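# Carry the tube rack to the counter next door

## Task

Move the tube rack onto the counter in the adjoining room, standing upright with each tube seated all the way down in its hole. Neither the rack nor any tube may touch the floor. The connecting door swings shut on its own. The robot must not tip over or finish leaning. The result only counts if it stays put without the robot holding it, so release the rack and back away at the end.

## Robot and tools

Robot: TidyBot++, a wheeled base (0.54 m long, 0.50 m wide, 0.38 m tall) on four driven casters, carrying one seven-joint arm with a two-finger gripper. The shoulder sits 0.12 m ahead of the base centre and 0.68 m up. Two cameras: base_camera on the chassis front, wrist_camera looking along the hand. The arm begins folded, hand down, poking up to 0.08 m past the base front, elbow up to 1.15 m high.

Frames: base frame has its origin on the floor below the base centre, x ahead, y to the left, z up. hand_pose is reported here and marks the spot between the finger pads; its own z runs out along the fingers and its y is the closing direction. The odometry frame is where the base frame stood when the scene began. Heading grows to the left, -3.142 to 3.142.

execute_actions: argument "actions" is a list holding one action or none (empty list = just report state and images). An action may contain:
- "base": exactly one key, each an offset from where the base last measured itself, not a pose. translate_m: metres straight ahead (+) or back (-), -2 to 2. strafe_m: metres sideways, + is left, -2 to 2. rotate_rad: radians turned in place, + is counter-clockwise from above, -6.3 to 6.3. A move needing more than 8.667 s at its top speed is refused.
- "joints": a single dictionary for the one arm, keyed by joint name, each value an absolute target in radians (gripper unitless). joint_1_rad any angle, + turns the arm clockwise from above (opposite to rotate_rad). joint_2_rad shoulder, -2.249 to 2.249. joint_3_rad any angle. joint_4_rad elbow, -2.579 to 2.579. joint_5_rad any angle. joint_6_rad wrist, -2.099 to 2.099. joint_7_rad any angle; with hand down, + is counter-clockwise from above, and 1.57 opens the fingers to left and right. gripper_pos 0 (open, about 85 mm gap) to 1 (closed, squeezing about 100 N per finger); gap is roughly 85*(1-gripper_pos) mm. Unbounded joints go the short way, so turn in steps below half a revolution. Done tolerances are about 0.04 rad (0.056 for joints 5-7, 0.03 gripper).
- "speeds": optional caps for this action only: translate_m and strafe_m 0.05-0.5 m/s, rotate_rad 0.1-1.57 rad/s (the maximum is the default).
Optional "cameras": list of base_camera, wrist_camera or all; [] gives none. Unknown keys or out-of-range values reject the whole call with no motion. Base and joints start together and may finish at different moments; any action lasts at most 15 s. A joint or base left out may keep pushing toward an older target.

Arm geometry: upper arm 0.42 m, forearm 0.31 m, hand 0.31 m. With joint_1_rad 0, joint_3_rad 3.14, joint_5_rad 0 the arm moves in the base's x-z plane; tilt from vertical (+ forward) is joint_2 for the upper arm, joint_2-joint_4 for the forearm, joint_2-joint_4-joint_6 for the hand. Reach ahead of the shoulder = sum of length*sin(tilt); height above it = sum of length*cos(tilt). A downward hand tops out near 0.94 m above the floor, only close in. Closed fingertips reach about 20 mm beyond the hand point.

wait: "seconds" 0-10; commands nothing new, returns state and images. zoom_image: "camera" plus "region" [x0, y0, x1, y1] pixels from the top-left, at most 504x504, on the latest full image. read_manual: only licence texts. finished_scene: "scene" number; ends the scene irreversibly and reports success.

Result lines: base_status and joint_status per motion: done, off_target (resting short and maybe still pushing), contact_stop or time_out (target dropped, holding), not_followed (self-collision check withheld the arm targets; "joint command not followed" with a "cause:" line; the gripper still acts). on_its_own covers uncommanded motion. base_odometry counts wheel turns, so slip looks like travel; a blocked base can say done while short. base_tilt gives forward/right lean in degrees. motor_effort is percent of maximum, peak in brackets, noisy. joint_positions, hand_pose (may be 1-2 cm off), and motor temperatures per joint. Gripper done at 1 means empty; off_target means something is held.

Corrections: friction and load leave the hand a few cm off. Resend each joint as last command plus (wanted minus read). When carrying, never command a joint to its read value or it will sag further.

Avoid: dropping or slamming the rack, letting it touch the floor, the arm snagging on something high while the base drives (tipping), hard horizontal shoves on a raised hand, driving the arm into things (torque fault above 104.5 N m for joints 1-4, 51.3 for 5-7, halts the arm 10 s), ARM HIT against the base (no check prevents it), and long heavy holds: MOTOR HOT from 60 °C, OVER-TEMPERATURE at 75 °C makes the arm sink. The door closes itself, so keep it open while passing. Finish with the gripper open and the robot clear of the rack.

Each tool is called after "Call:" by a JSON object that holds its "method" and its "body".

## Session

Call:
{"method": "execute_actions", "body": {"actions": []}}

Scene clock: 0.00 s.
Motor temperatures (°C, as the motors report them): [37 33 31 30 33 36 44]
base_odometry: x=+0.000 y=+0.000 heading=+0.000 (m, m, rad; odometry frame)
base_tilt: forward=-0.2 right=-1.3 (deg)
base_status: not commanded
joint_positions: joint_1_rad=+0.047 joint_2_rad=-0.378 joint_3_rad=+3.200 joint_4_rad=-2.504 joint_5_rad=-0.032 joint_6_rad=-0.892 joint_7_rad=+1.621 gripper_pos=+0.000
joint_status: not commanded
motor_effort: joint_1_rad=+0 joint_2_rad=+1 joint_3_rad=+0 joint_4_rad=+11 joint_5_rad=+1 joint_6_rad=+1 joint_7_rad=+0 (%)
hand_pose: x=+0.2703 y=-0.0044 z=+0.5988 quat_wxyz=(-0.019, +0.997, -0.036, +0.063) (m; base frame)
pictures: base_camera, wrist_camera
Images, in order (width x height): base_camera 644x364, wrist_camera 644x476.

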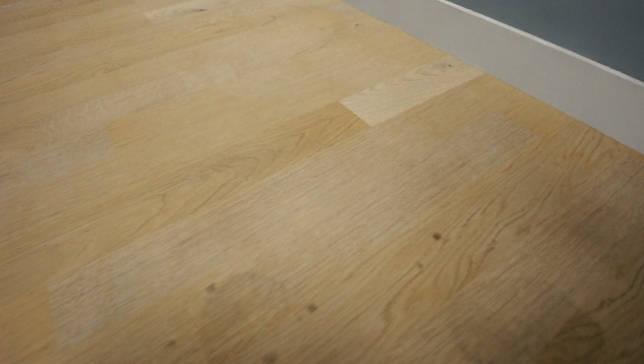

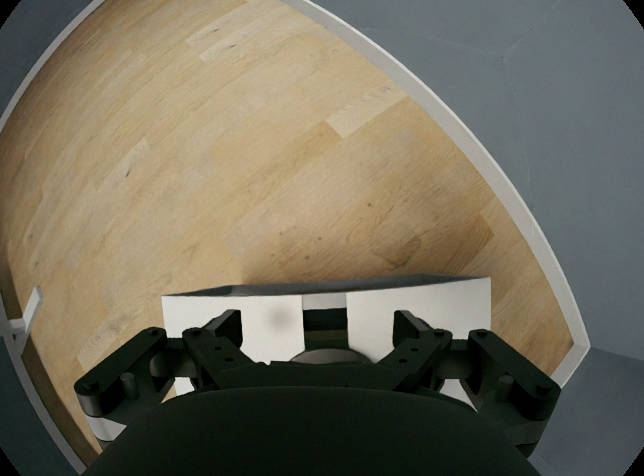

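Call:
{"method": "execute_actions", "body": {"actions": [{"base": {"rotate_rad": 1.35}, "joints": {"joint_1_rad": -0.02, "joint_2_rad": -0.4, "joint_3_rad": 3.12, "joint_4_rad": -1.7, "joint_5_rad": 0.02, "joint_6_rad": -0.75, "joint_7_rad": 1.55}}]}}

Scene clock: 8.20 s.
Motor temperatures (°C, as the motors report them): [37 33 31 30 33 36 44]
base_odometry: x=+0.000 y=+0.000 heading=+1.349 (m, m, rad; odometry frame)
base_tilt: forward=-0.2 right=-1.2 (deg)
base_status: done
joint_positions: joint_1_rad=+0.003 joint_2_rad=-0.383 joint_3_rad=+3.128 joint_4_rad=-1.716 joint_5_rad=-0.024 joint_6_rad=-0.777 joint_7_rad=+1.575 gripper_pos=+0.000
joint_status: all done
motor_effort: joint_1_rad=+0(1) joint_2_rad=-8(8) joint_3_rad=+1(2) joint_4_rad=+20(20) joint_5_rad=+1(0) joint_6_rad=+9(8) joint_7_rad=+0(1) (%)
hand_pose: x=+0.5343 y=+0.0124 z=+0.9861 quat_wxyz=(-0.011, +0.870, +0.004, +0.493) (m; base frame)
pictures: base_camera, wrist_camera
Images, in order (width x height): base_camera 644x364, wrist_camera 644x476.

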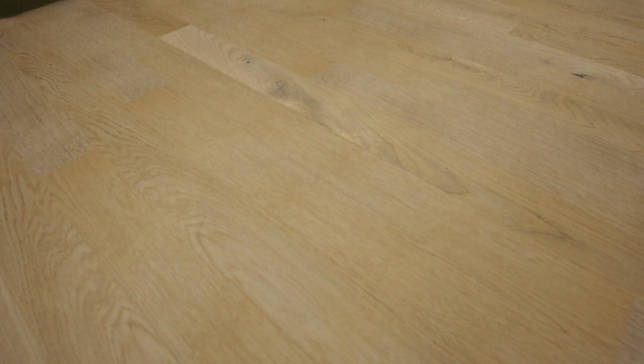

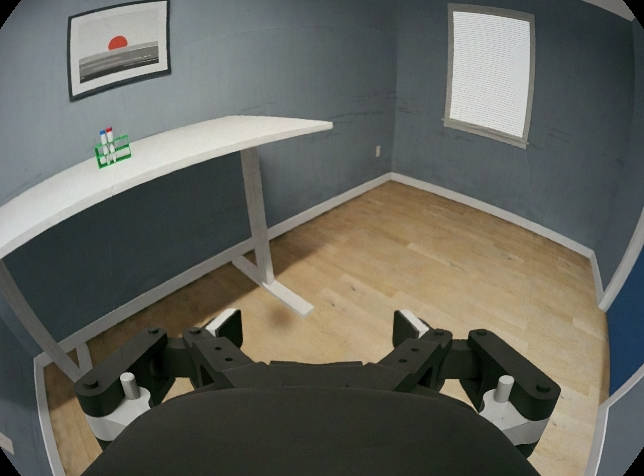

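Call:
{"method": "zoom_image", "body": {"camera": "wrist_camera", "region": [70, 110, 160, 180]}}

Region (70, 110, 160, 180) of wrist_camera's 644x476 image, scaled by 5.600.

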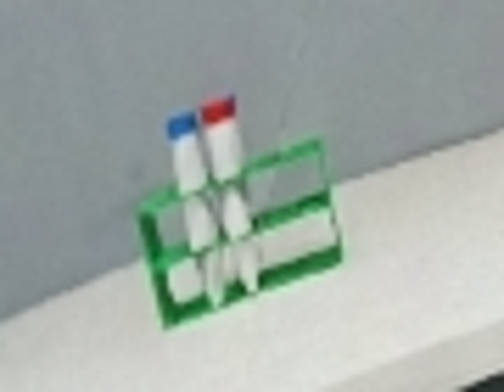

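Call:
{"method": "execute_actions", "body": {"actions": [{"base": {"rotate_rad": 0.79}, "joints": {"joint_1_rad": 0.45, "joint_2_rad": -0.2, "joint_3_rad": 3.15, "joint_4_rad": -1.15, "joint_5_rad": 0.04, "joint_6_rad": -1.35}}]}}

Scene clock: 25.57 s.
Motor temperatures (°C, as the motors report them): [37 33 31 30 33 36 44]
base_odometry: x=+0.000 y=+0.000 heading=+2.138 (m, m, rad; odometry frame)
base_tilt: forward=-0.2 right=-1.3 (deg)
base_status: done
joint_positions: joint_1_rad=+0.422 joint_2_rad=-0.221 joint_3_rad=+3.137 joint_4_rad=-1.168 joint_5_rad=-0.004 joint_6_rad=-1.322 joint_7_rad=+1.575 gripper_pos=+0.000
joint_status: all done
motor_effort: joint_1_rad=+0(1) joint_2_rad=-11(11) joint_3_rad=+0(3) joint_4_rad=+17(21) joint_5_rad=+1(1) joint_6_rad=+8(9) joint_7_rad=-1(0) (%)
hand_pose: x=+0.4868 y=-0.1604 z=+1.0756 quat_wxyz=(+0.087, +0.887, -0.186, +0.413) (m; base frame)
pictures: base_camera, wrist_camera
Images, in order (width x height): base_camera 644x364, wrist_camera 644x476.

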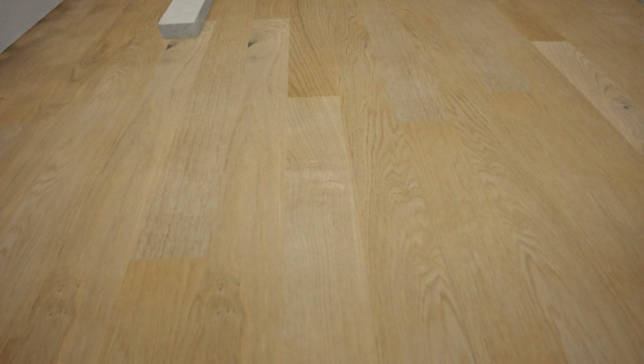

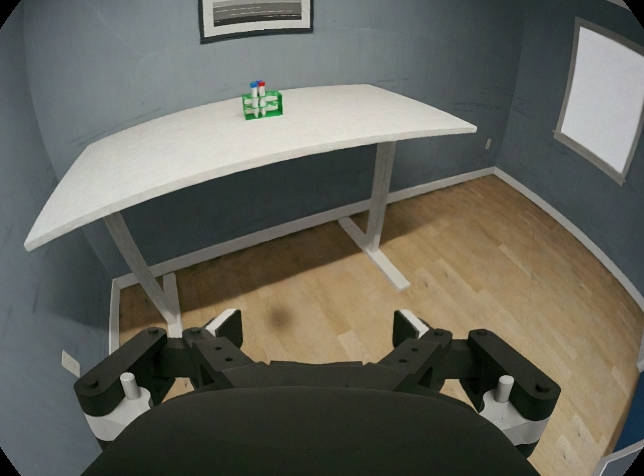

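Call:
{"method": "execute_actions", "body": {"actions": [{"base": {"translate_m": 0.6}}]}}

Scene clock: 31.17 s.
Motor temperatures (°C, as the motors report them): [37 33 31 30 33 36 44]
base_odometry: x=-0.323 y=+0.506 heading=+2.139 (m, m, rad; odometry frame)
base_tilt: forward=-0.2 right=-1.3 (deg)
base_status: done
joint_positions: joint_1_rad=+0.425 joint_2_rad=-0.204 joint_3_rad=+3.139 joint_4_rad=-1.167 joint_5_rad=-0.002 joint_6_rad=-1.324 joint_7_rad=+1.575 gripper_pos=+0.000
joint_status: not commanded
motor_effort: joint_1_rad=+0(0) joint_2_rad=-13(14) joint_3_rad=+0(1) joint_4_rad=+17(18) joint_5_rad=+1(1) joint_6_rad=+8(8) joint_7_rad=+0(1) (%)
hand_pose: x=+0.4917 y=-0.1652 z=+1.0687 quat_wxyz=(+0.087, +0.890, -0.189, +0.405) (m; base frame)
pictures: base_camera, wrist_camera
Images, in order (width x height): base_camera 644x364, wrist_camera 644x476.

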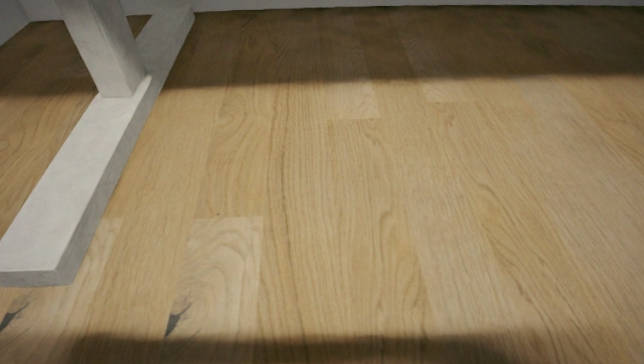

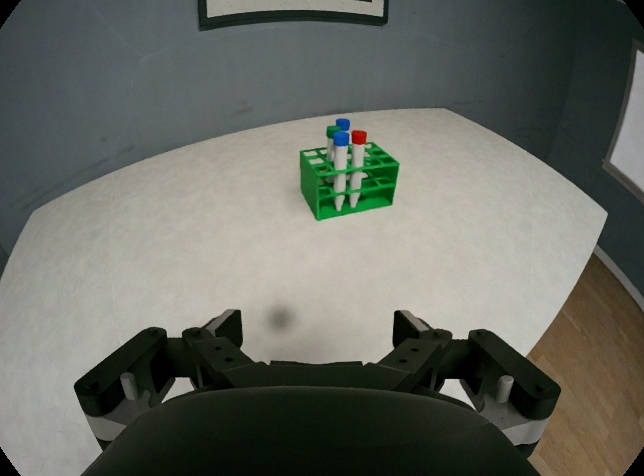

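Call:
{"method": "zoom_image", "body": {"camera": "wrist_camera", "region": [280, 105, 420, 235]}}

Region (280, 105, 420, 235) of wrist_camera's 644x476 image, scaled by 3.600; it fills the top 468 rows of this view, and the rest is white.

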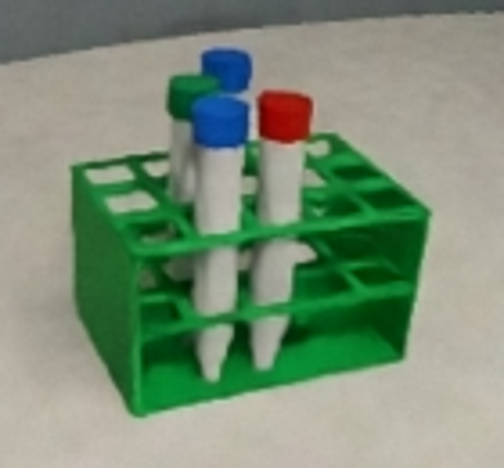

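Call:
{"method": "execute_actions", "body": {"actions": [{"base": {"rotate_rad": -0.08}, "joints": {"joint_1_rad": -0.027, "joint_5_rad": 1.60, "joint_6_rad": 0.025, "joint_7_rad": -0.015, "gripper_pos": 0.55}}], "cameras": []}}

Call:
{"method": "execute_actions", "body": {"actions": [{"base": {"strafe_m": -0.342}, "joints": {"joint_2_rad": -0.6, "joint_4_rad": -2.21}}]}}

Scene clock: 153.13 s.
Motor temperatures (°C, as the motors report them): [37 33 31 31 33 36 44]
base_odometry: x=-0.323 y=+0.506 heading=+2.059 (m, m, rad; odometry frame)
base_tilt: forward=-0.2 right=-1.3 (deg)
base_status: done
joint_positions: joint_1_rad=-0.008 joint_2_rad=-0.204 joint_3_rad=+3.150 joint_4_rad=-1.167 joint_5_rad=+1.564 joint_6_rad=+0.008 joint_7_rad=+0.000 gripper_pos=+0.550
joint_status: all done
motor_effort: joint_1_rad=+0(3) joint_2_rad=-11(14) joint_3_rad=+1(3) joint_4_rad=+18(19) joint_5_rad=+1(5) joint_6_rad=+1(10) joint_7_rad=+0(0) (%)
hand_pose: x=+0.5480 y=+0.0021 z=+1.4506 quat_wxyz=(-0.005, +0.463, +0.001, +0.886) (m; base frame)
pictures: none
No camera images: the call's "cameras" was empty. Leave "cameras" out to get every camera's image.

Scene clock: 155.47 s.
Motor temperatures (°C, as the motors report them): [37 33 31 31 33 36 44]
base_odometry: x=-0.021 y=+0.667 heading=+2.059 (m, m, rad; odometry frame)
base_tilt: forward=-0.2 right=-1.3 (deg)
base_status: done
joint_positions: joint_1_rad=-0.008 joint_2_rad=-0.581 joint_3_rad=+3.153 joint_4_rad=-2.194 joint_5_rad=+1.564 joint_6_rad=+0.008 joint_7_rad=+0.000 gripper_pos=+0.550
joint_status: all done
motor_effort: joint_1_rad=+0(2) joint_2_rad=-2(18) joint_3_rad=+0(3) joint_4_rad=+21(22) joint_5_rad=+1(1) joint_6_rad=+2(3) joint_7_rad=-1(0) (%)
hand_pose: x=+0.5132 y=+0.0011 z=+1.0070 quat_wxyz=(-0.007, +0.722, -0.002, +0.692) (m; base frame)
pictures: base_camera, wrist_camera
Images, in order (width x height): base_camera 644x364, wrist_camera 644x476.

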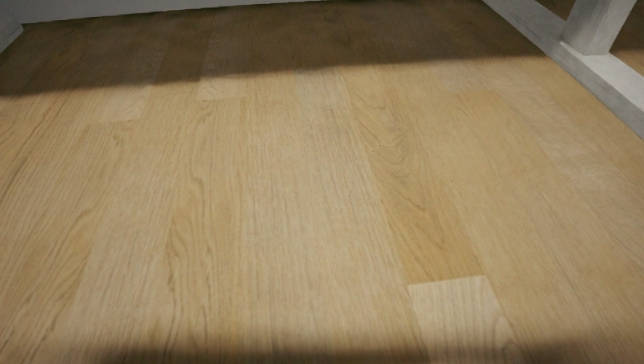

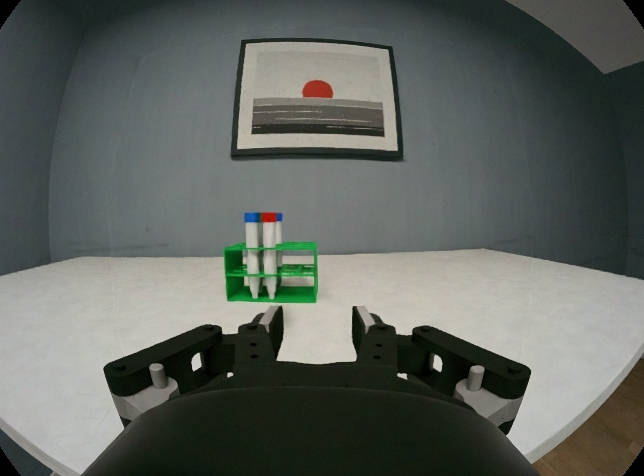

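Call:
{"method": "zoom_image", "body": {"camera": "wrist_camera", "region": [210, 195, 380, 335]}}

Region (210, 195, 380, 335) of wrist_camera's 644x476 image, scaled by 2.965; it fills the top 415 rows of this view, and the rest is white.

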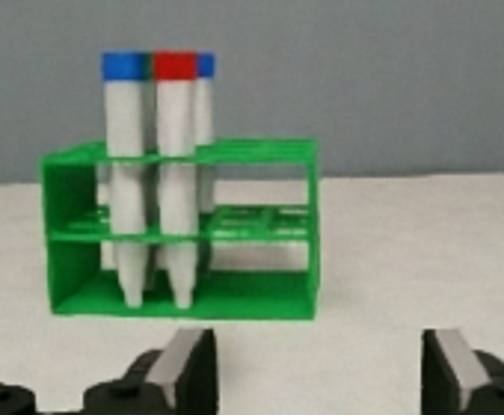

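Call:
{"method": "execute_actions", "body": {"actions": [{"base": {"translate_m": 0.185}, "joints": {"joint_2_rad": -0.62, "joint_4_rad": -2.23}, "speeds": {"translate_m": 0.2}}], "cameras": ["wrist_camera"]}}

Call:
{"method": "zoom_image", "body": {"camera": "wrist_camera", "region": [130, 190, 400, 400]}}

Scene clock: 175.27 s.
Motor temperatures (°C, as the motors report them): [37 33 31 31 33 36 44]
base_odometry: x=-0.108 y=+0.830 heading=+2.059 (m, m, rad; odometry frame)
base_tilt: forward=-0.2 right=-1.3 (deg)
base_status: done
joint_positions: joint_1_rad=-0.008 joint_2_rad=-0.614 joint_3_rad=+3.153 joint_4_rad=-2.214 joint_5_rad=+1.564 joint_6_rad=+0.008 joint_7_rad=+0.000 gripper_pos=+0.550
joint_status: all done
motor_effort: joint_1_rad=+0(1) joint_2_rad=-1(3) joint_3_rad=+1(2) joint_4_rad=+22(23) joint_5_rad=+1(1) joint_6_rad=+1(2) joint_7_rad=+0(0) (%)
hand_pose: x=+0.5019 y=+0.0011 z=+1.0076 quat_wxyz=(-0.007, +0.717, -0.002, +0.697) (m; base frame)
pictures: wrist_camera
Images, in order (width x height): wrist_camera 644x476.

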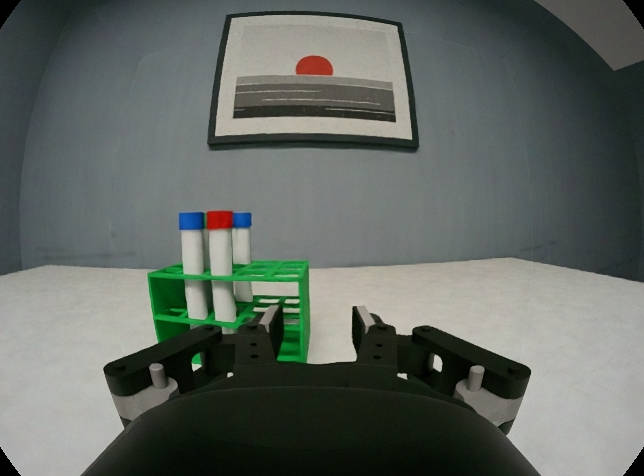

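Region (130, 190, 400, 400) of wrist_camera's 644x476 image, scaled by 1.867.

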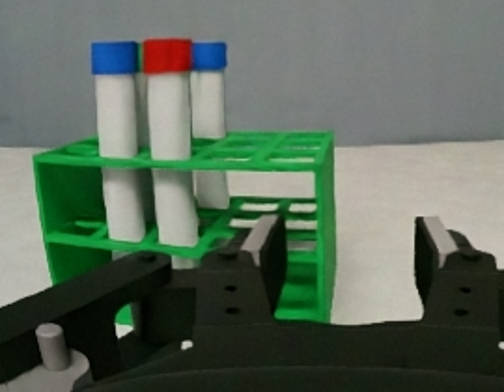

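Call:
{"method": "execute_actions", "body": {"actions": [{"base": {"strafe_m": 0.0145}, "speeds": {"strafe_m": 0.08}}], "cameras": []}}

Call:
{"method": "execute_actions", "body": {"actions": [{"base": {"translate_m": 0.04}, "speeds": {"translate_m": 0.08}}], "cameras": ["wrist_camera"]}}

Call:
{"method": "zoom_image", "body": {"camera": "wrist_camera", "region": [200, 240, 400, 380]}}

Scene clock: 201.27 s.
Motor temperatures (°C, as the motors report them): [37 33 31 31 33 36 44]
base_odometry: x=-0.121 y=+0.824 heading=+2.059 (m, m, rad; odometry frame)
base_tilt: forward=-0.2 right=-1.3 (deg)
base_status: done
joint_positions: joint_1_rad=-0.009 joint_2_rad=-0.614 joint_3_rad=+3.151 joint_4_rad=-2.214 joint_5_rad=+1.564 joint_6_rad=+0.008 joint_7_rad=+0.000 gripper_pos=+0.550
joint_status: not commanded
motor_effort: joint_1_rad=+1(0) joint_2_rad=-1(3) joint_3_rad=+0(3) joint_4_rad=+22(22) joint_5_rad=+1(0) joint_6_rad=+2(2) joint_7_rad=+0(1) (%)
hand_pose: x=+0.5019 y=+0.0020 z=+1.0075 quat_wxyz=(-0.007, +0.717, -0.001, +0.697) (m; base frame)
pictures: none
No camera images: the call's "cameras" was empty. Leave "cameras" out to get every camera's image.

Scene clock: 202.27 s.
Motor temperatures (°C, as the motors report them): [37 33 31 31 33 36 44]
base_odometry: x=-0.140 y=+0.859 heading=+2.059 (m, m, rad; odometry frame)
base_tilt: forward=-0.2 right=-1.3 (deg)
base_status: done
joint_positions: joint_1_rad=-0.009 joint_2_rad=-0.616 joint_3_rad=+3.151 joint_4_rad=-2.214 joint_5_rad=+1.564 joint_6_rad=+0.008 joint_7_rad=+0.000 gripper_pos=+0.550
joint_status: not commanded
motor_effort: joint_1_rad=+0(1) joint_2_rad=+0(4) joint_3_rad=+1(2) joint_4_rad=+21(22) joint_5_rad=+1(1) joint_6_rad=+1(2) joint_7_rad=+0(1) (%)
hand_pose: x=+0.5014 y=+0.0020 z=+1.0079 quat_wxyz=(-0.007, +0.717, -0.001, +0.697) (m; base frame)
pictures: wrist_camera
Images, in order (width x height): wrist_camera 644x476.

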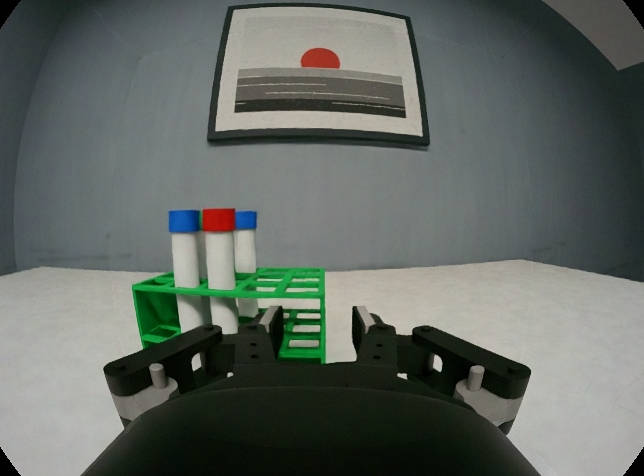

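Region (200, 240, 400, 380) of wrist_camera's 644x476 image, scaled by 2.520; it fills the top 353 rows of this view, and the rest is white.

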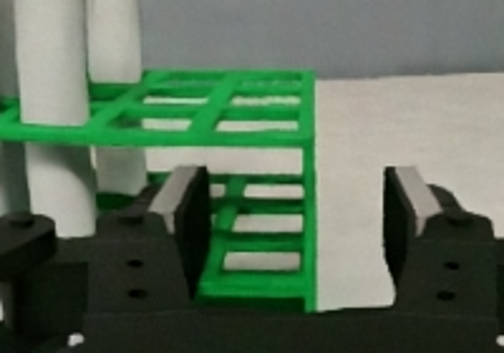

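Call:
{"method": "execute_actions", "body": {"actions": [{"base": {"translate_m": 0.032}, "speeds": {"translate_m": 0.05}}], "cameras": ["wrist_camera"]}}

Call:
{"method": "zoom_image", "body": {"camera": "wrist_camera", "region": [200, 240, 400, 380]}}

Scene clock: 207.63 s.
Motor temperatures (°C, as the motors report them): [37 33 31 31 33 36 44]
base_odometry: x=-0.155 y=+0.887 heading=+2.060 (m, m, rad; odometry frame)
base_tilt: forward=-0.2 right=-1.3 (deg)
base_status: done
joint_positions: joint_1_rad=-0.009 joint_2_rad=-0.617 joint_3_rad=+3.151 joint_4_rad=-2.214 joint_5_rad=+1.564 joint_6_rad=+0.008 joint_7_rad=+0.000 gripper_pos=+0.550
joint_status: not commanded
motor_effort: joint_1_rad=+1(1) joint_2_rad=-1(3) joint_3_rad=+0(1) joint_4_rad=+21(22) joint_5_rad=+1(1) joint_6_rad=+1(2) joint_7_rad=+0(0) (%)
hand_pose: x=+0.5012 y=+0.0020 z=+1.0081 quat_wxyz=(-0.007, +0.716, -0.001, +0.698) (m; base frame)
pictures: wrist_camera
Images, in order (width x height): wrist_camera 644x476.

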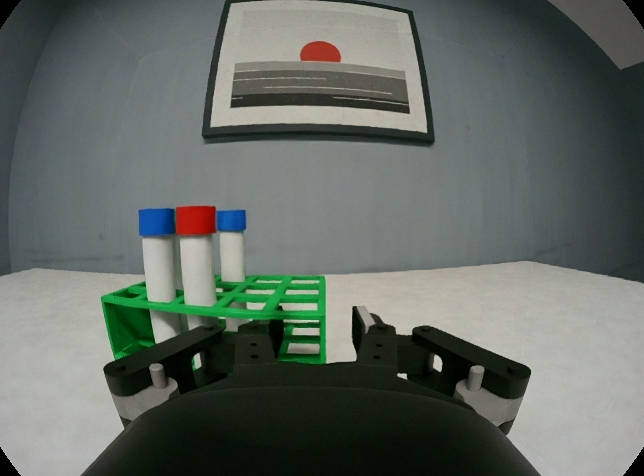

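Region (200, 240, 400, 380) of wrist_camera's 644x476 image, scaled by 2.520; it fills the top 353 rows of this view, and the rest is white.

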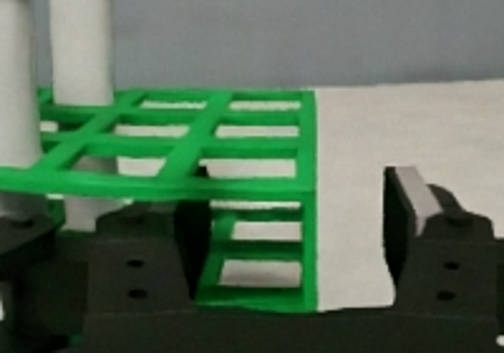

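The finger is inside between the decks without pushing the rack. Closing.

Call:
{"method": "execute_actions", "body": {"actions": [{"joints": {"gripper_pos": 1.0}}], "cameras": ["wrist_camera"]}}

Scene clock: 210.53 s.
Motor temperatures (°C, as the motors report them): [37 33 31 31 33 36 44]
base_odometry: x=-0.155 y=+0.887 heading=+2.060 (m, m, rad; odometry frame)
base_tilt: forward=-0.2 right=-1.3 (deg)
base_status: not commanded
joint_positions: joint_1_rad=-0.009 joint_2_rad=-0.617 joint_3_rad=+3.151 joint_4_rad=-2.214 joint_5_rad=+1.564 joint_6_rad=+0.008 joint_7_rad=+0.000 gripper_pos=+0.981
joint_status: all done
motor_effort: joint_1_rad=+0(0) joint_2_rad=-1(1) joint_3_rad=+1(1) joint_4_rad=+21(21) joint_5_rad=+0(1) joint_6_rad=+1(1) joint_7_rad=+0(1) (%)
hand_pose: x=+0.5012 y=+0.0020 z=+1.0081 quat_wxyz=(-0.007, +0.716, -0.001, +0.698) (m; base frame)
pictures: wrist_camera
Images, in order (width x height): wrist_camera 644x476.

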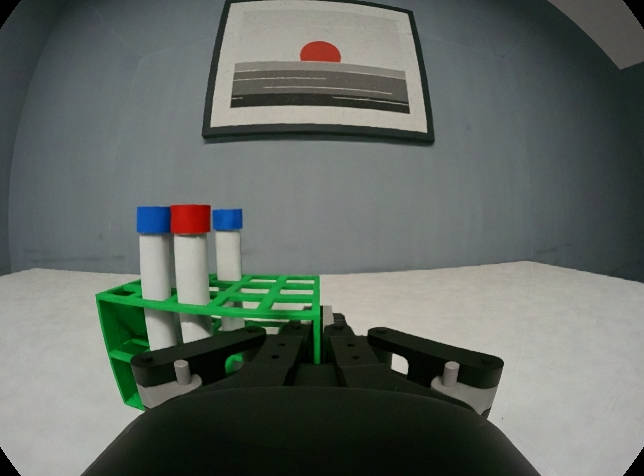

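Call:
{"method": "execute_actions", "body": {"actions": [{"joints": {"joint_4_rad": -2.145}}], "cameras": ["wrist_camera"]}}

Scene clock: 215.77 s.
Motor temperatures (°C, as the motors report them): [37 33 31 31 33 36 44]
base_odometry: x=-0.155 y=+0.887 heading=+2.060 (m, m, rad; odometry frame)
base_tilt: forward=-0.2 right=-1.3 (deg)
base_status: not commanded
joint_positions: joint_1_rad=-0.009 joint_2_rad=-0.617 joint_3_rad=+3.151 joint_4_rad=-2.164 joint_5_rad=+1.564 joint_6_rad=+0.008 joint_7_rad=+0.000 gripper_pos=+0.981
joint_status: all done
motor_effort: joint_1_rad=+0(0) joint_2_rad=-2(3) joint_3_rad=+1(1) joint_4_rad=+23(24) joint_5_rad=+1(1) joint_6_rad=+2(1) joint_7_rad=-1(1) (%)
hand_pose: x=+0.5013 y=+0.0019 z=+1.0393 quat_wxyz=(-0.007, +0.699, -0.001, +0.715) (m; base frame)
pictures: wrist_camera
Images, in order (width x height): wrist_camera 644x476.

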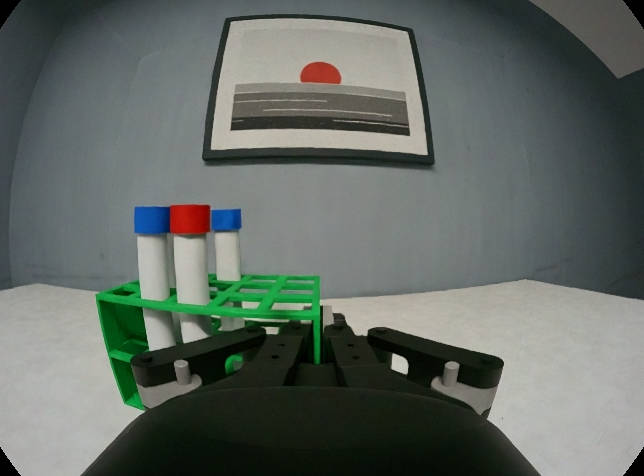

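Call:
{"method": "execute_actions", "body": {"actions": [{"base": {"translate_m": -0.5}, "joints": {"joint_2_rad": -0.41, "joint_4_rad": -1.975, "joint_6_rad": 1.59}, "speeds": {"translate_m": 0.35}}]}}

Scene clock: 224.77 s.
Motor temperatures (°C, as the motors report them): [37 33 31 31 33 36 44]
base_odometry: x=+0.079 y=+0.445 heading=+2.059 (m, m, rad; odometry frame)
base_tilt: forward=-0.2 right=-1.3 (deg)
base_status: done
joint_positions: joint_1_rad=-0.010 joint_2_rad=-0.425 joint_3_rad=+3.152 joint_4_rad=-1.996 joint_5_rad=+1.564 joint_6_rad=+1.582 joint_7_rad=+0.000 gripper_pos=+0.981
joint_status: all done
motor_effort: joint_1_rad=+0(2) joint_2_rad=-2(5) joint_3_rad=+3(5) joint_4_rad=+17(23) joint_5_rad=-9(9) joint_6_rad=+2(3) joint_7_rad=+0(1) (%)
hand_pose: x=+0.2567 y=+0.3107 z=+1.0679 quat_wxyz=(-0.506, +0.495, +0.500, +0.500) (m; base frame)
pictures: base_camera, wrist_camera
Images, in order (width x height): base_camera 644x364, wrist_camera 644x476.

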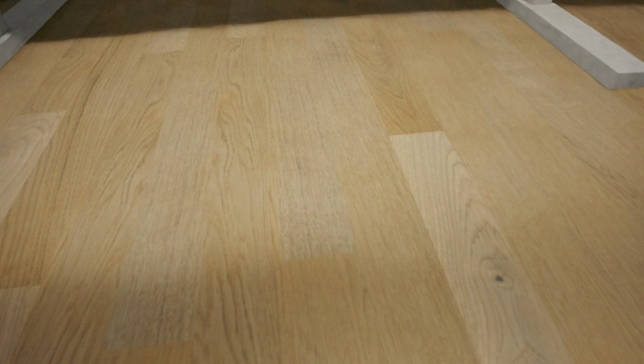

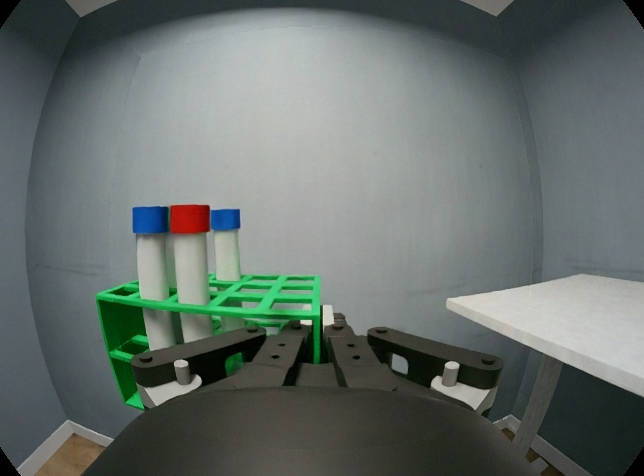

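Call:
{"method": "execute_actions", "body": {"actions": [{"base": {"rotate_rad": -3.0}, "speeds": {"rotate_rad": 1.2}}]}}

Scene clock: 237.40 s.
Motor temperatures (°C, as the motors report them): [37 33 31 31 33 36 44]
base_odometry: x=+0.079 y=+0.445 heading=-0.940 (m, m, rad; odometry frame)
base_tilt: forward=-0.2 right=-1.3 (deg)
base_status: done
joint_positions: joint_1_rad=-0.010 joint_2_rad=-0.424 joint_3_rad=+3.151 joint_4_rad=-1.996 joint_5_rad=+1.565 joint_6_rad=+1.582 joint_7_rad=+0.000 gripper_pos=+0.981
joint_status: not commanded
motor_effort: joint_1_rad=+1(1) joint_2_rad=-2(4) joint_3_rad=+3(6) joint_4_rad=+16(17) joint_5_rad=-9(10) joint_6_rad=+1(2) joint_7_rad=-1(1) (%)
hand_pose: x=+0.2569 y=+0.3108 z=+1.0675 quat_wxyz=(-0.506, +0.495, +0.500, +0.499) (m; base frame)
pictures: base_camera, wrist_camera
Images, in order (width x height): base_camera 644x364, wrist_camera 644x476.

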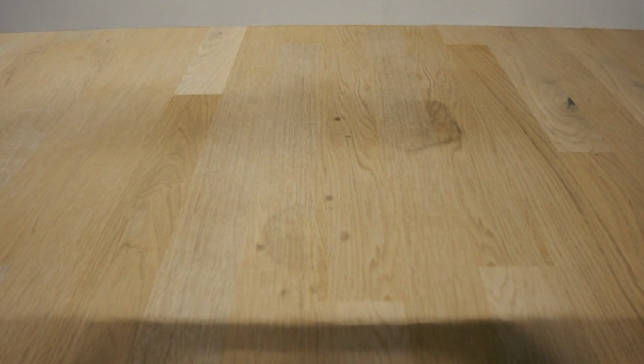

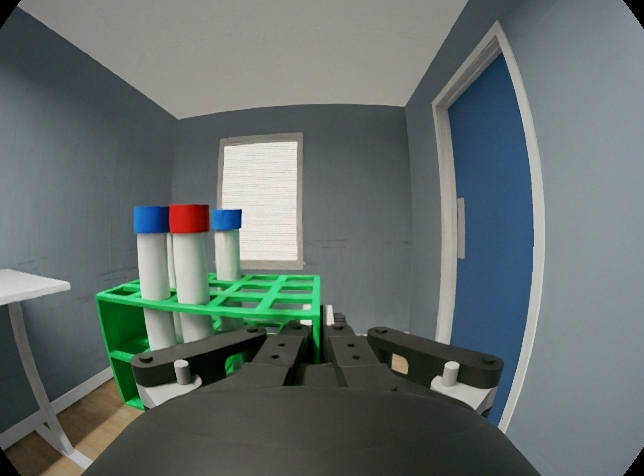

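Call:
{"method": "execute_actions", "body": {"actions": [{"base": {"strafe_m": 1.65}, "joints": {"joint_1_rad": -1.56}}]}}

Scene clock: 246.33 s.
Motor temperatures (°C, as the motors report them): [37 33 31 31 33 36 44]
base_odometry: x=+1.413 y=+1.417 heading=-0.941 (m, m, rad; odometry frame)
base_tilt: forward=-0.2 right=-1.3 (deg)
base_status: done
joint_positions: joint_1_rad=-1.535 joint_2_rad=-0.415 joint_3_rad=+3.152 joint_4_rad=-1.996 joint_5_rad=+1.566 joint_6_rad=+1.582 joint_7_rad=+0.000 gripper_pos=+0.981
joint_status: all done
motor_effort: joint_1_rad=+0(1) joint_2_rad=-2(4) joint_3_rad=+3(3) joint_4_rad=+16(17) joint_5_rad=-9(9) joint_6_rad=+1(2) joint_7_rad=-1(0) (%)
hand_pose: x=-0.1851 y=+0.1552 z=+1.0660 quat_wxyz=(-0.710, +0.016, +0.704, +0.008) (m; base frame)
pictures: base_camera, wrist_camera
Images, in order (width x height): base_camera 644x364, wrist_camera 644x476.

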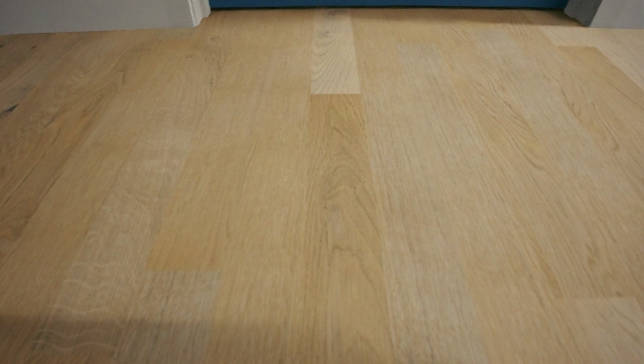

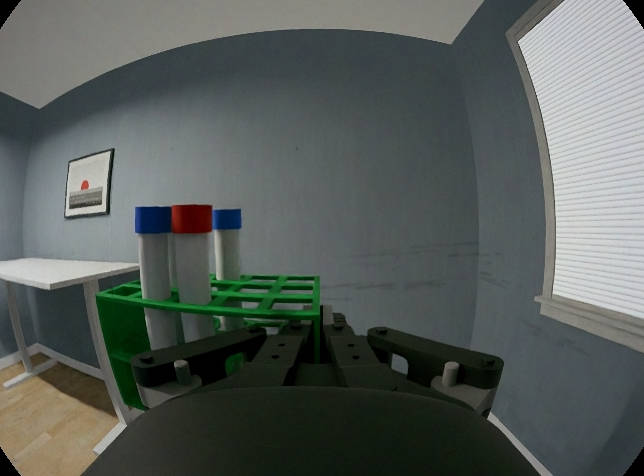

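Call:
{"method": "execute_actions", "body": {"actions": [{"base": {"strafe_m": -0.04}}], "cameras": []}}

Call:
{"method": "execute_actions", "body": {"actions": [{"base": {"translate_m": 0.6}}], "cameras": ["base_camera"]}}

Scene clock: 251.67 s.
Motor temperatures (°C, as the motors report them): [37 33 31 31 33 36 44]
base_odometry: x=+1.381 y=+1.393 heading=-0.940 (m, m, rad; odometry frame)
base_tilt: forward=-0.2 right=-1.3 (deg)
base_status: done
joint_positions: joint_1_rad=-1.536 joint_2_rad=-0.416 joint_3_rad=+3.152 joint_4_rad=-1.996 joint_5_rad=+1.566 joint_6_rad=+1.582 joint_7_rad=+0.000 gripper_pos=+0.981
joint_status: not commanded
motor_effort: joint_1_rad=+1(0) joint_2_rad=-2(6) joint_3_rad=+2(4) joint_4_rad=+16(16) joint_5_rad=-9(10) joint_6_rad=+2(2) joint_7_rad=-1(1) (%)
hand_pose: x=-0.1853 y=+0.1544 z=+1.0662 quat_wxyz=(-0.710, +0.015, +0.704, +0.008) (m; base frame)
pictures: none
No camera images: the call's "cameras" was empty. Leave "cameras" out to get every camera's image.

Scene clock: 254.23 s.
Motor temperatures (°C, as the motors report them): [37 33 31 31 33 36 44]
base_odometry: x=+1.735 y=+0.908 heading=-0.940 (m, m, rad; odometry frame)
base_tilt: forward=-0.2 right=-1.3 (deg)
base_status: done
joint_positions: joint_1_rad=-1.537 joint_2_rad=-0.416 joint_3_rad=+3.151 joint_4_rad=-1.996 joint_5_rad=+1.566 joint_6_rad=+1.582 joint_7_rad=+0.000 gripper_pos=+0.981
joint_status: not commanded
motor_effort: joint_1_rad=+1(0) joint_2_rad=-2(3) joint_3_rad=+3(4) joint_4_rad=+16(17) joint_5_rad=-10(9) joint_6_rad=+1(2) joint_7_rad=-1(1) (%)
hand_pose: x=-0.1855 y=+0.1541 z=+1.0660 quat_wxyz=(-0.710, +0.014, +0.704, +0.008) (m; base frame)
pictures: base_camera
Images, in order (width x height): base_camera 644x364.

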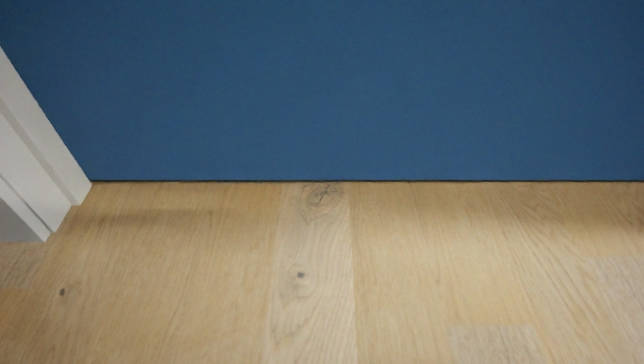

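Call:
{"method": "execute_actions", "body": {"actions": [{"base": {"translate_m": 0.265}}], "cameras": []}}

Call:
{"method": "execute_actions", "body": {"actions": [{"base": {"translate_m": 0.2}, "speeds": {"translate_m": 0.07}}]}}

Scene clock: 259.63 s.
Motor temperatures (°C, as the motors report them): [37 33 31 31 33 36 44]
base_odometry: x=+1.892 y=+0.694 heading=-0.940 (m, m, rad; odometry frame)
base_tilt: forward=-0.2 right=-1.3 (deg)
base_status: done
joint_positions: joint_1_rad=-1.537 joint_2_rad=-0.416 joint_3_rad=+3.151 joint_4_rad=-1.996 joint_5_rad=+1.567 joint_6_rad=+1.582 joint_7_rad=+0.000 gripper_pos=+0.981
joint_status: not commanded
motor_effort: joint_1_rad=+0(1) joint_2_rad=-2(3) joint_3_rad=+4(5) joint_4_rad=+16(16) joint_5_rad=-9(10) joint_6_rad=+1(1) joint_7_rad=+0(0) (%)
hand_pose: x=-0.1855 y=+0.1542 z=+1.0660 quat_wxyz=(-0.710, +0.014, +0.704, +0.008) (m; base frame)
pictures: none
No camera images: the call's "cameras" was empty. Leave "cameras" out to get every camera's image.

Scene clock: 263.00 s.
Motor temperatures (°C, as the motors report them): [37 33 31 31 33 36 44]
base_odometry: x=+2.010 y=+0.533 heading=-0.940 (m, m, rad; odometry frame)
base_tilt: forward=-0.2 right=-1.3 (deg)
base_status: done
joint_positions: joint_1_rad=-1.537 joint_2_rad=-0.416 joint_3_rad=+3.151 joint_4_rad=-1.996 joint_5_rad=+1.567 joint_6_rad=+1.582 joint_7_rad=+0.000 gripper_pos=+0.981
joint_status: not commanded
motor_effort: joint_1_rad=+1(2) joint_2_rad=-2(4) joint_3_rad=+3(6) joint_4_rad=+16(17) joint_5_rad=-9(10) joint_6_rad=+1(2) joint_7_rad=+0(1) (%)
hand_pose: x=-0.1855 y=+0.1542 z=+1.0660 quat_wxyz=(-0.710, +0.014, +0.704, +0.008) (m; base frame)
pictures: base_camera, wrist_camera
Images, in order (width x height): base_camera 644x364, wrist_camera 644x476.

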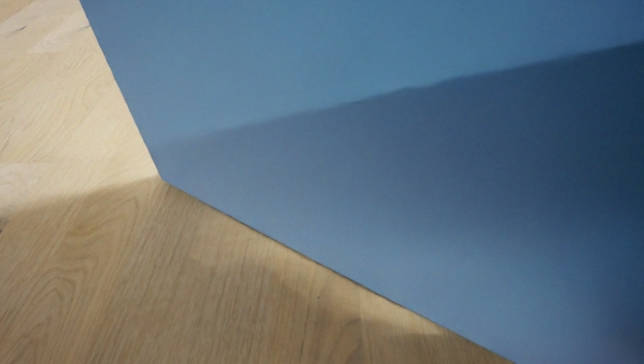

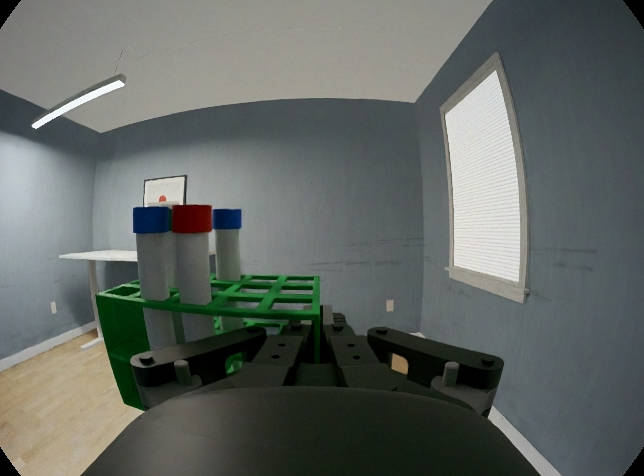

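Call:
{"method": "execute_actions", "body": {"actions": [{"base": {"translate_m": 0.55}, "speeds": {"translate_m": 0.17}}]}}

Scene clock: 269.27 s.
Motor temperatures (°C, as the motors report them): [37 33 31 31 33 36 44]
base_odometry: x=+2.335 y=+0.089 heading=-0.940 (m, m, rad; odometry frame)
base_tilt: forward=-0.2 right=-1.3 (deg)
base_status: done
joint_positions: joint_1_rad=-1.537 joint_2_rad=-0.415 joint_3_rad=+3.151 joint_4_rad=-1.996 joint_5_rad=+1.567 joint_6_rad=+1.582 joint_7_rad=+0.000 gripper_pos=+0.981
joint_status: not commanded
motor_effort: joint_1_rad=+1(1) joint_2_rad=-2(3) joint_3_rad=+3(4) joint_4_rad=+17(17) joint_5_rad=-10(9) joint_6_rad=+1(1) joint_7_rad=+0(0) (%)
hand_pose: x=-0.1857 y=+0.1543 z=+1.0657 quat_wxyz=(-0.710, +0.014, +0.704, +0.007) (m; base frame)
pictures: base_camera, wrist_camera
Images, in order (width x height): base_camera 644x364, wrist_camera 644x476.

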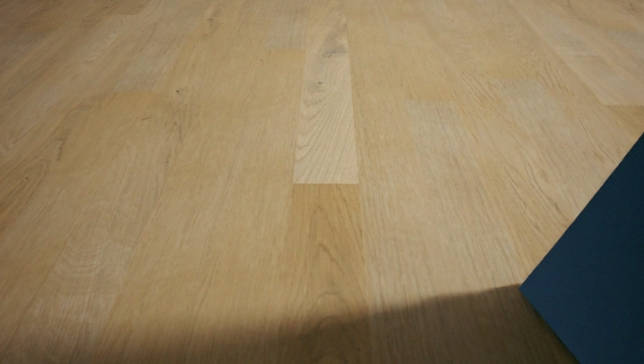

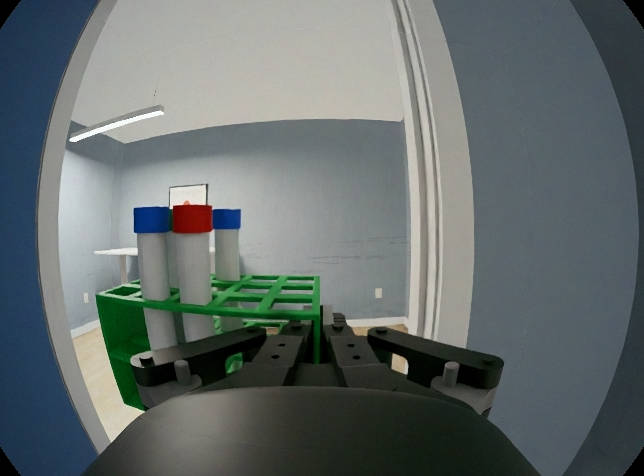

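Call:
{"method": "execute_actions", "body": {"actions": [{"base": {"translate_m": 0.9}, "speeds": {"translate_m": 0.35}}]}}

Scene clock: 274.67 s.
Motor temperatures (°C, as the motors report them): [37 33 31 31 33 36 44]
base_odometry: x=+2.866 y=-0.638 heading=-0.939 (m, m, rad; odometry frame)
base_tilt: forward=-0.2 right=-1.3 (deg)
base_status: done
joint_positions: joint_1_rad=-1.538 joint_2_rad=-0.413 joint_3_rad=+3.151 joint_4_rad=-1.995 joint_5_rad=+1.568 joint_6_rad=+1.582 joint_7_rad=+0.000 gripper_pos=+0.981
joint_status: not commanded
motor_effort: joint_1_rad=+0(1) joint_2_rad=-2(10) joint_3_rad=+3(4) joint_4_rad=+17(17) joint_5_rad=-9(10) joint_6_rad=+1(3) joint_7_rad=+0(0) (%)
hand_pose: x=-0.1858 y=+0.1548 z=+1.0653 quat_wxyz=(-0.709, +0.015, +0.705, +0.007) (m; base frame)
pictures: base_camera, wrist_camera
Images, in order (width x height): base_camera 644x364, wrist_camera 644x476.

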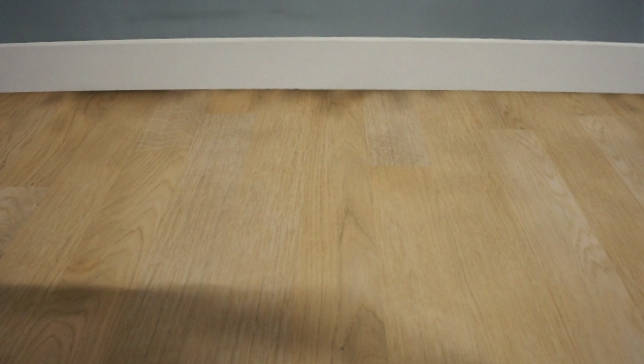

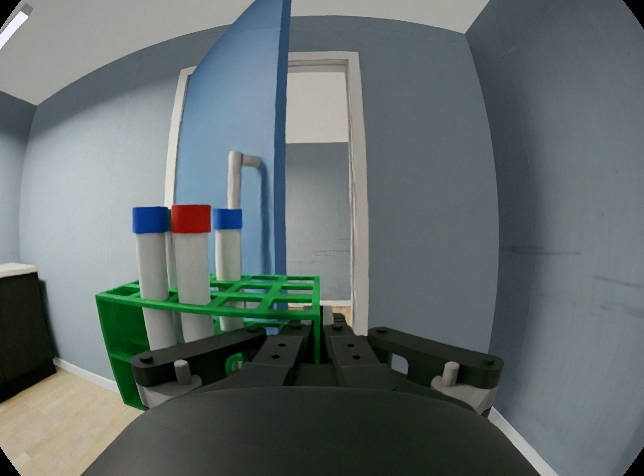

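Call:
{"method": "execute_actions", "body": {"actions": [{"base": {"rotate_rad": -1.57}, "joints": {"joint_6_rad": 0.8}, "speeds": {"rotate_rad": 1.1}}], "cameras": ["base_camera"]}}

Call:
{"method": "execute_actions", "body": {"actions": [{"base": {"translate_m": 0.8}, "joints": {"joint_1_rad": 0.02, "joint_6_rad": -0.01}}]}}

Scene clock: 283.03 s.
Motor temperatures (°C, as the motors report them): [37 33 31 31 33 36 44]
base_odometry: x=+2.866 y=-0.638 heading=-2.508 (m, m, rad; odometry frame)
base_tilt: forward=-0.2 right=-1.3 (deg)
base_status: done
joint_positions: joint_1_rad=-1.543 joint_2_rad=-0.411 joint_3_rad=+3.153 joint_4_rad=-1.995 joint_5_rad=+1.568 joint_6_rad=+0.805 joint_7_rad=+0.000 gripper_pos=+0.981
joint_status: all done
motor_effort: joint_1_rad=+1(2) joint_2_rad=-7(8) joint_3_rad=+3(5) joint_4_rad=+20(21) joint_5_rad=-7(9) joint_6_rad=+1(4) joint_7_rad=-1(0) (%)
hand_pose: x=-0.0905 y=+0.3703 z=+1.0619 quat_wxyz=(-0.652, +0.282, +0.650, +0.272) (m; base frame)
pictures: base_camera
Images, in order (width x height): base_camera 644x364.

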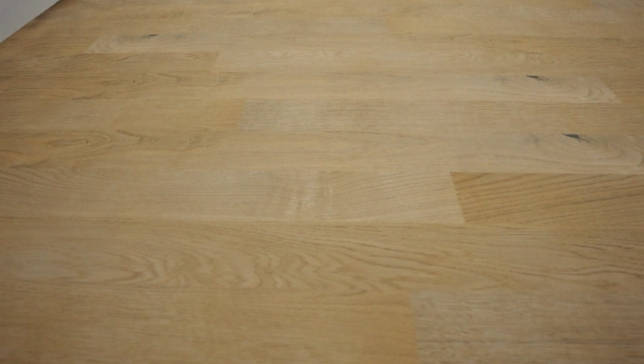

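Scene clock: 286.00 s.
Motor temperatures (°C, as the motors report them): [37 33 31 31 33 36 44]
base_odometry: x=+2.220 y=-1.110 heading=-2.509 (m, m, rad; odometry frame)
base_tilt: forward=-0.2 right=-1.3 (deg)
base_status: done
joint_positions: joint_1_rad=-0.003 joint_2_rad=-0.408 joint_3_rad=+3.150 joint_4_rad=-1.995 joint_5_rad=+1.568 joint_6_rad=+0.015 joint_7_rad=+0.000 gripper_pos=+0.981
joint_status: all done
motor_effort: joint_1_rad=+1(2) joint_2_rad=-9(12) joint_3_rad=+1(5) joint_4_rad=+23(23) joint_5_rad=+1(7) joint_6_rad=+1(2) joint_7_rad=+0(0) (%)
hand_pose: x=+0.5776 y=+0.0025 z=+1.0575 quat_wxyz=(-0.006, +0.713, +0.002, +0.701) (m; base frame)
pictures: base_camera, wrist_camera
Images, in order (width x height): base_camera 644x364, wrist_camera 644x476.

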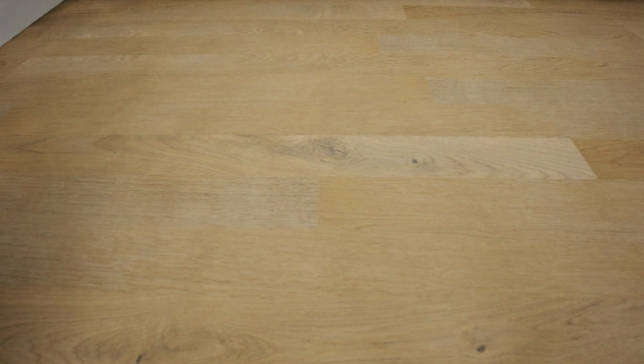

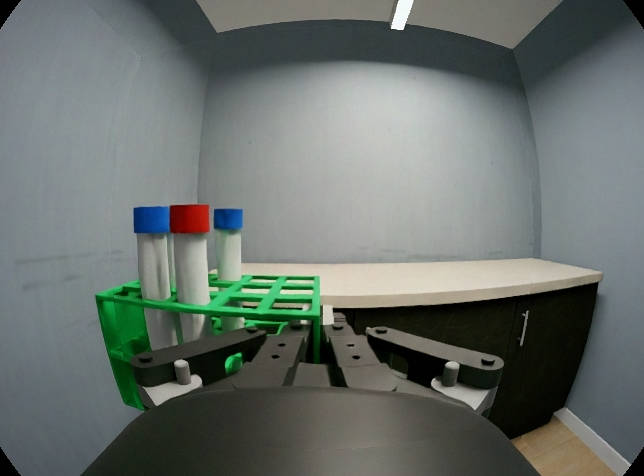

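Call:
{"method": "zoom_image", "body": {"camera": "wrist_camera", "region": [310, 240, 450, 330]}}

Region (310, 240, 450, 330) of wrist_camera's 644x476 image, scaled by 3.600; it fills the top 324 rows of this view, and the rest is white.

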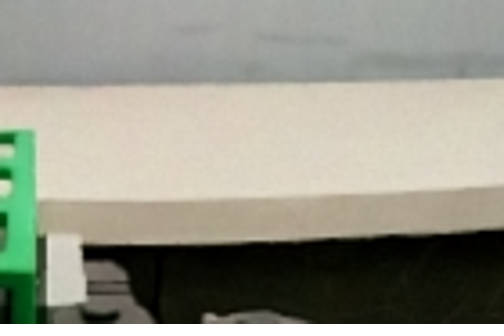

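Call:
{"method": "execute_actions", "body": {"actions": [{"base": {"translate_m": 0.55}, "joints": {"joint_2_rad": -0.60, "joint_4_rad": -2.185}}]}}

Scene clock: 308.33 s.
Motor temperatures (°C, as the motors report them): [37 33 31 31 33 36 44]
base_odometry: x=+1.776 y=-1.434 heading=-2.510 (m, m, rad; odometry frame)
base_tilt: forward=-0.2 right=-1.3 (deg)
base_status: done
joint_positions: joint_1_rad=-0.003 joint_2_rad=-0.593 joint_3_rad=+3.150 joint_4_rad=-2.176 joint_5_rad=+1.568 joint_6_rad=+0.015 joint_7_rad=+0.000 gripper_pos=+0.981
joint_status: all done
motor_effort: joint_1_rad=+0(1) joint_2_rad=-2(10) joint_3_rad=+1(1) joint_4_rad=+22(24) joint_5_rad=+1(1) joint_6_rad=+1(1) joint_7_rad=+0(0) (%)
hand_pose: x=+0.5096 y=+0.0027 z=+1.0227 quat_wxyz=(-0.007, +0.711, +0.001, +0.703) (m; base frame)
pictures: base_camera, wrist_camera
Images, in order (width x height): base_camera 644x364, wrist_camera 644x476.

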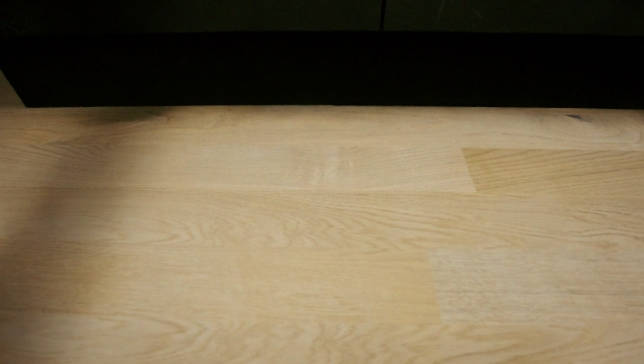

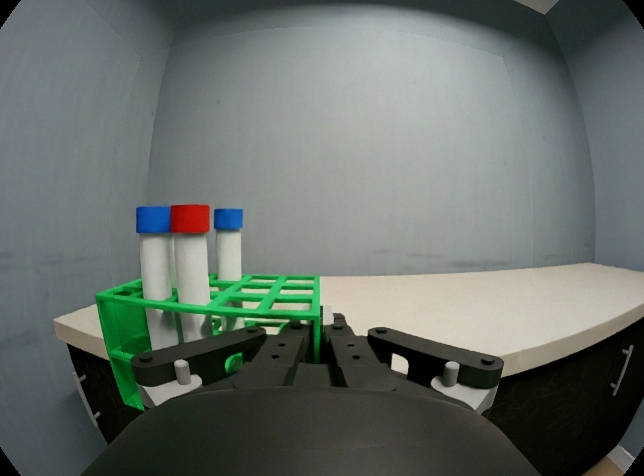

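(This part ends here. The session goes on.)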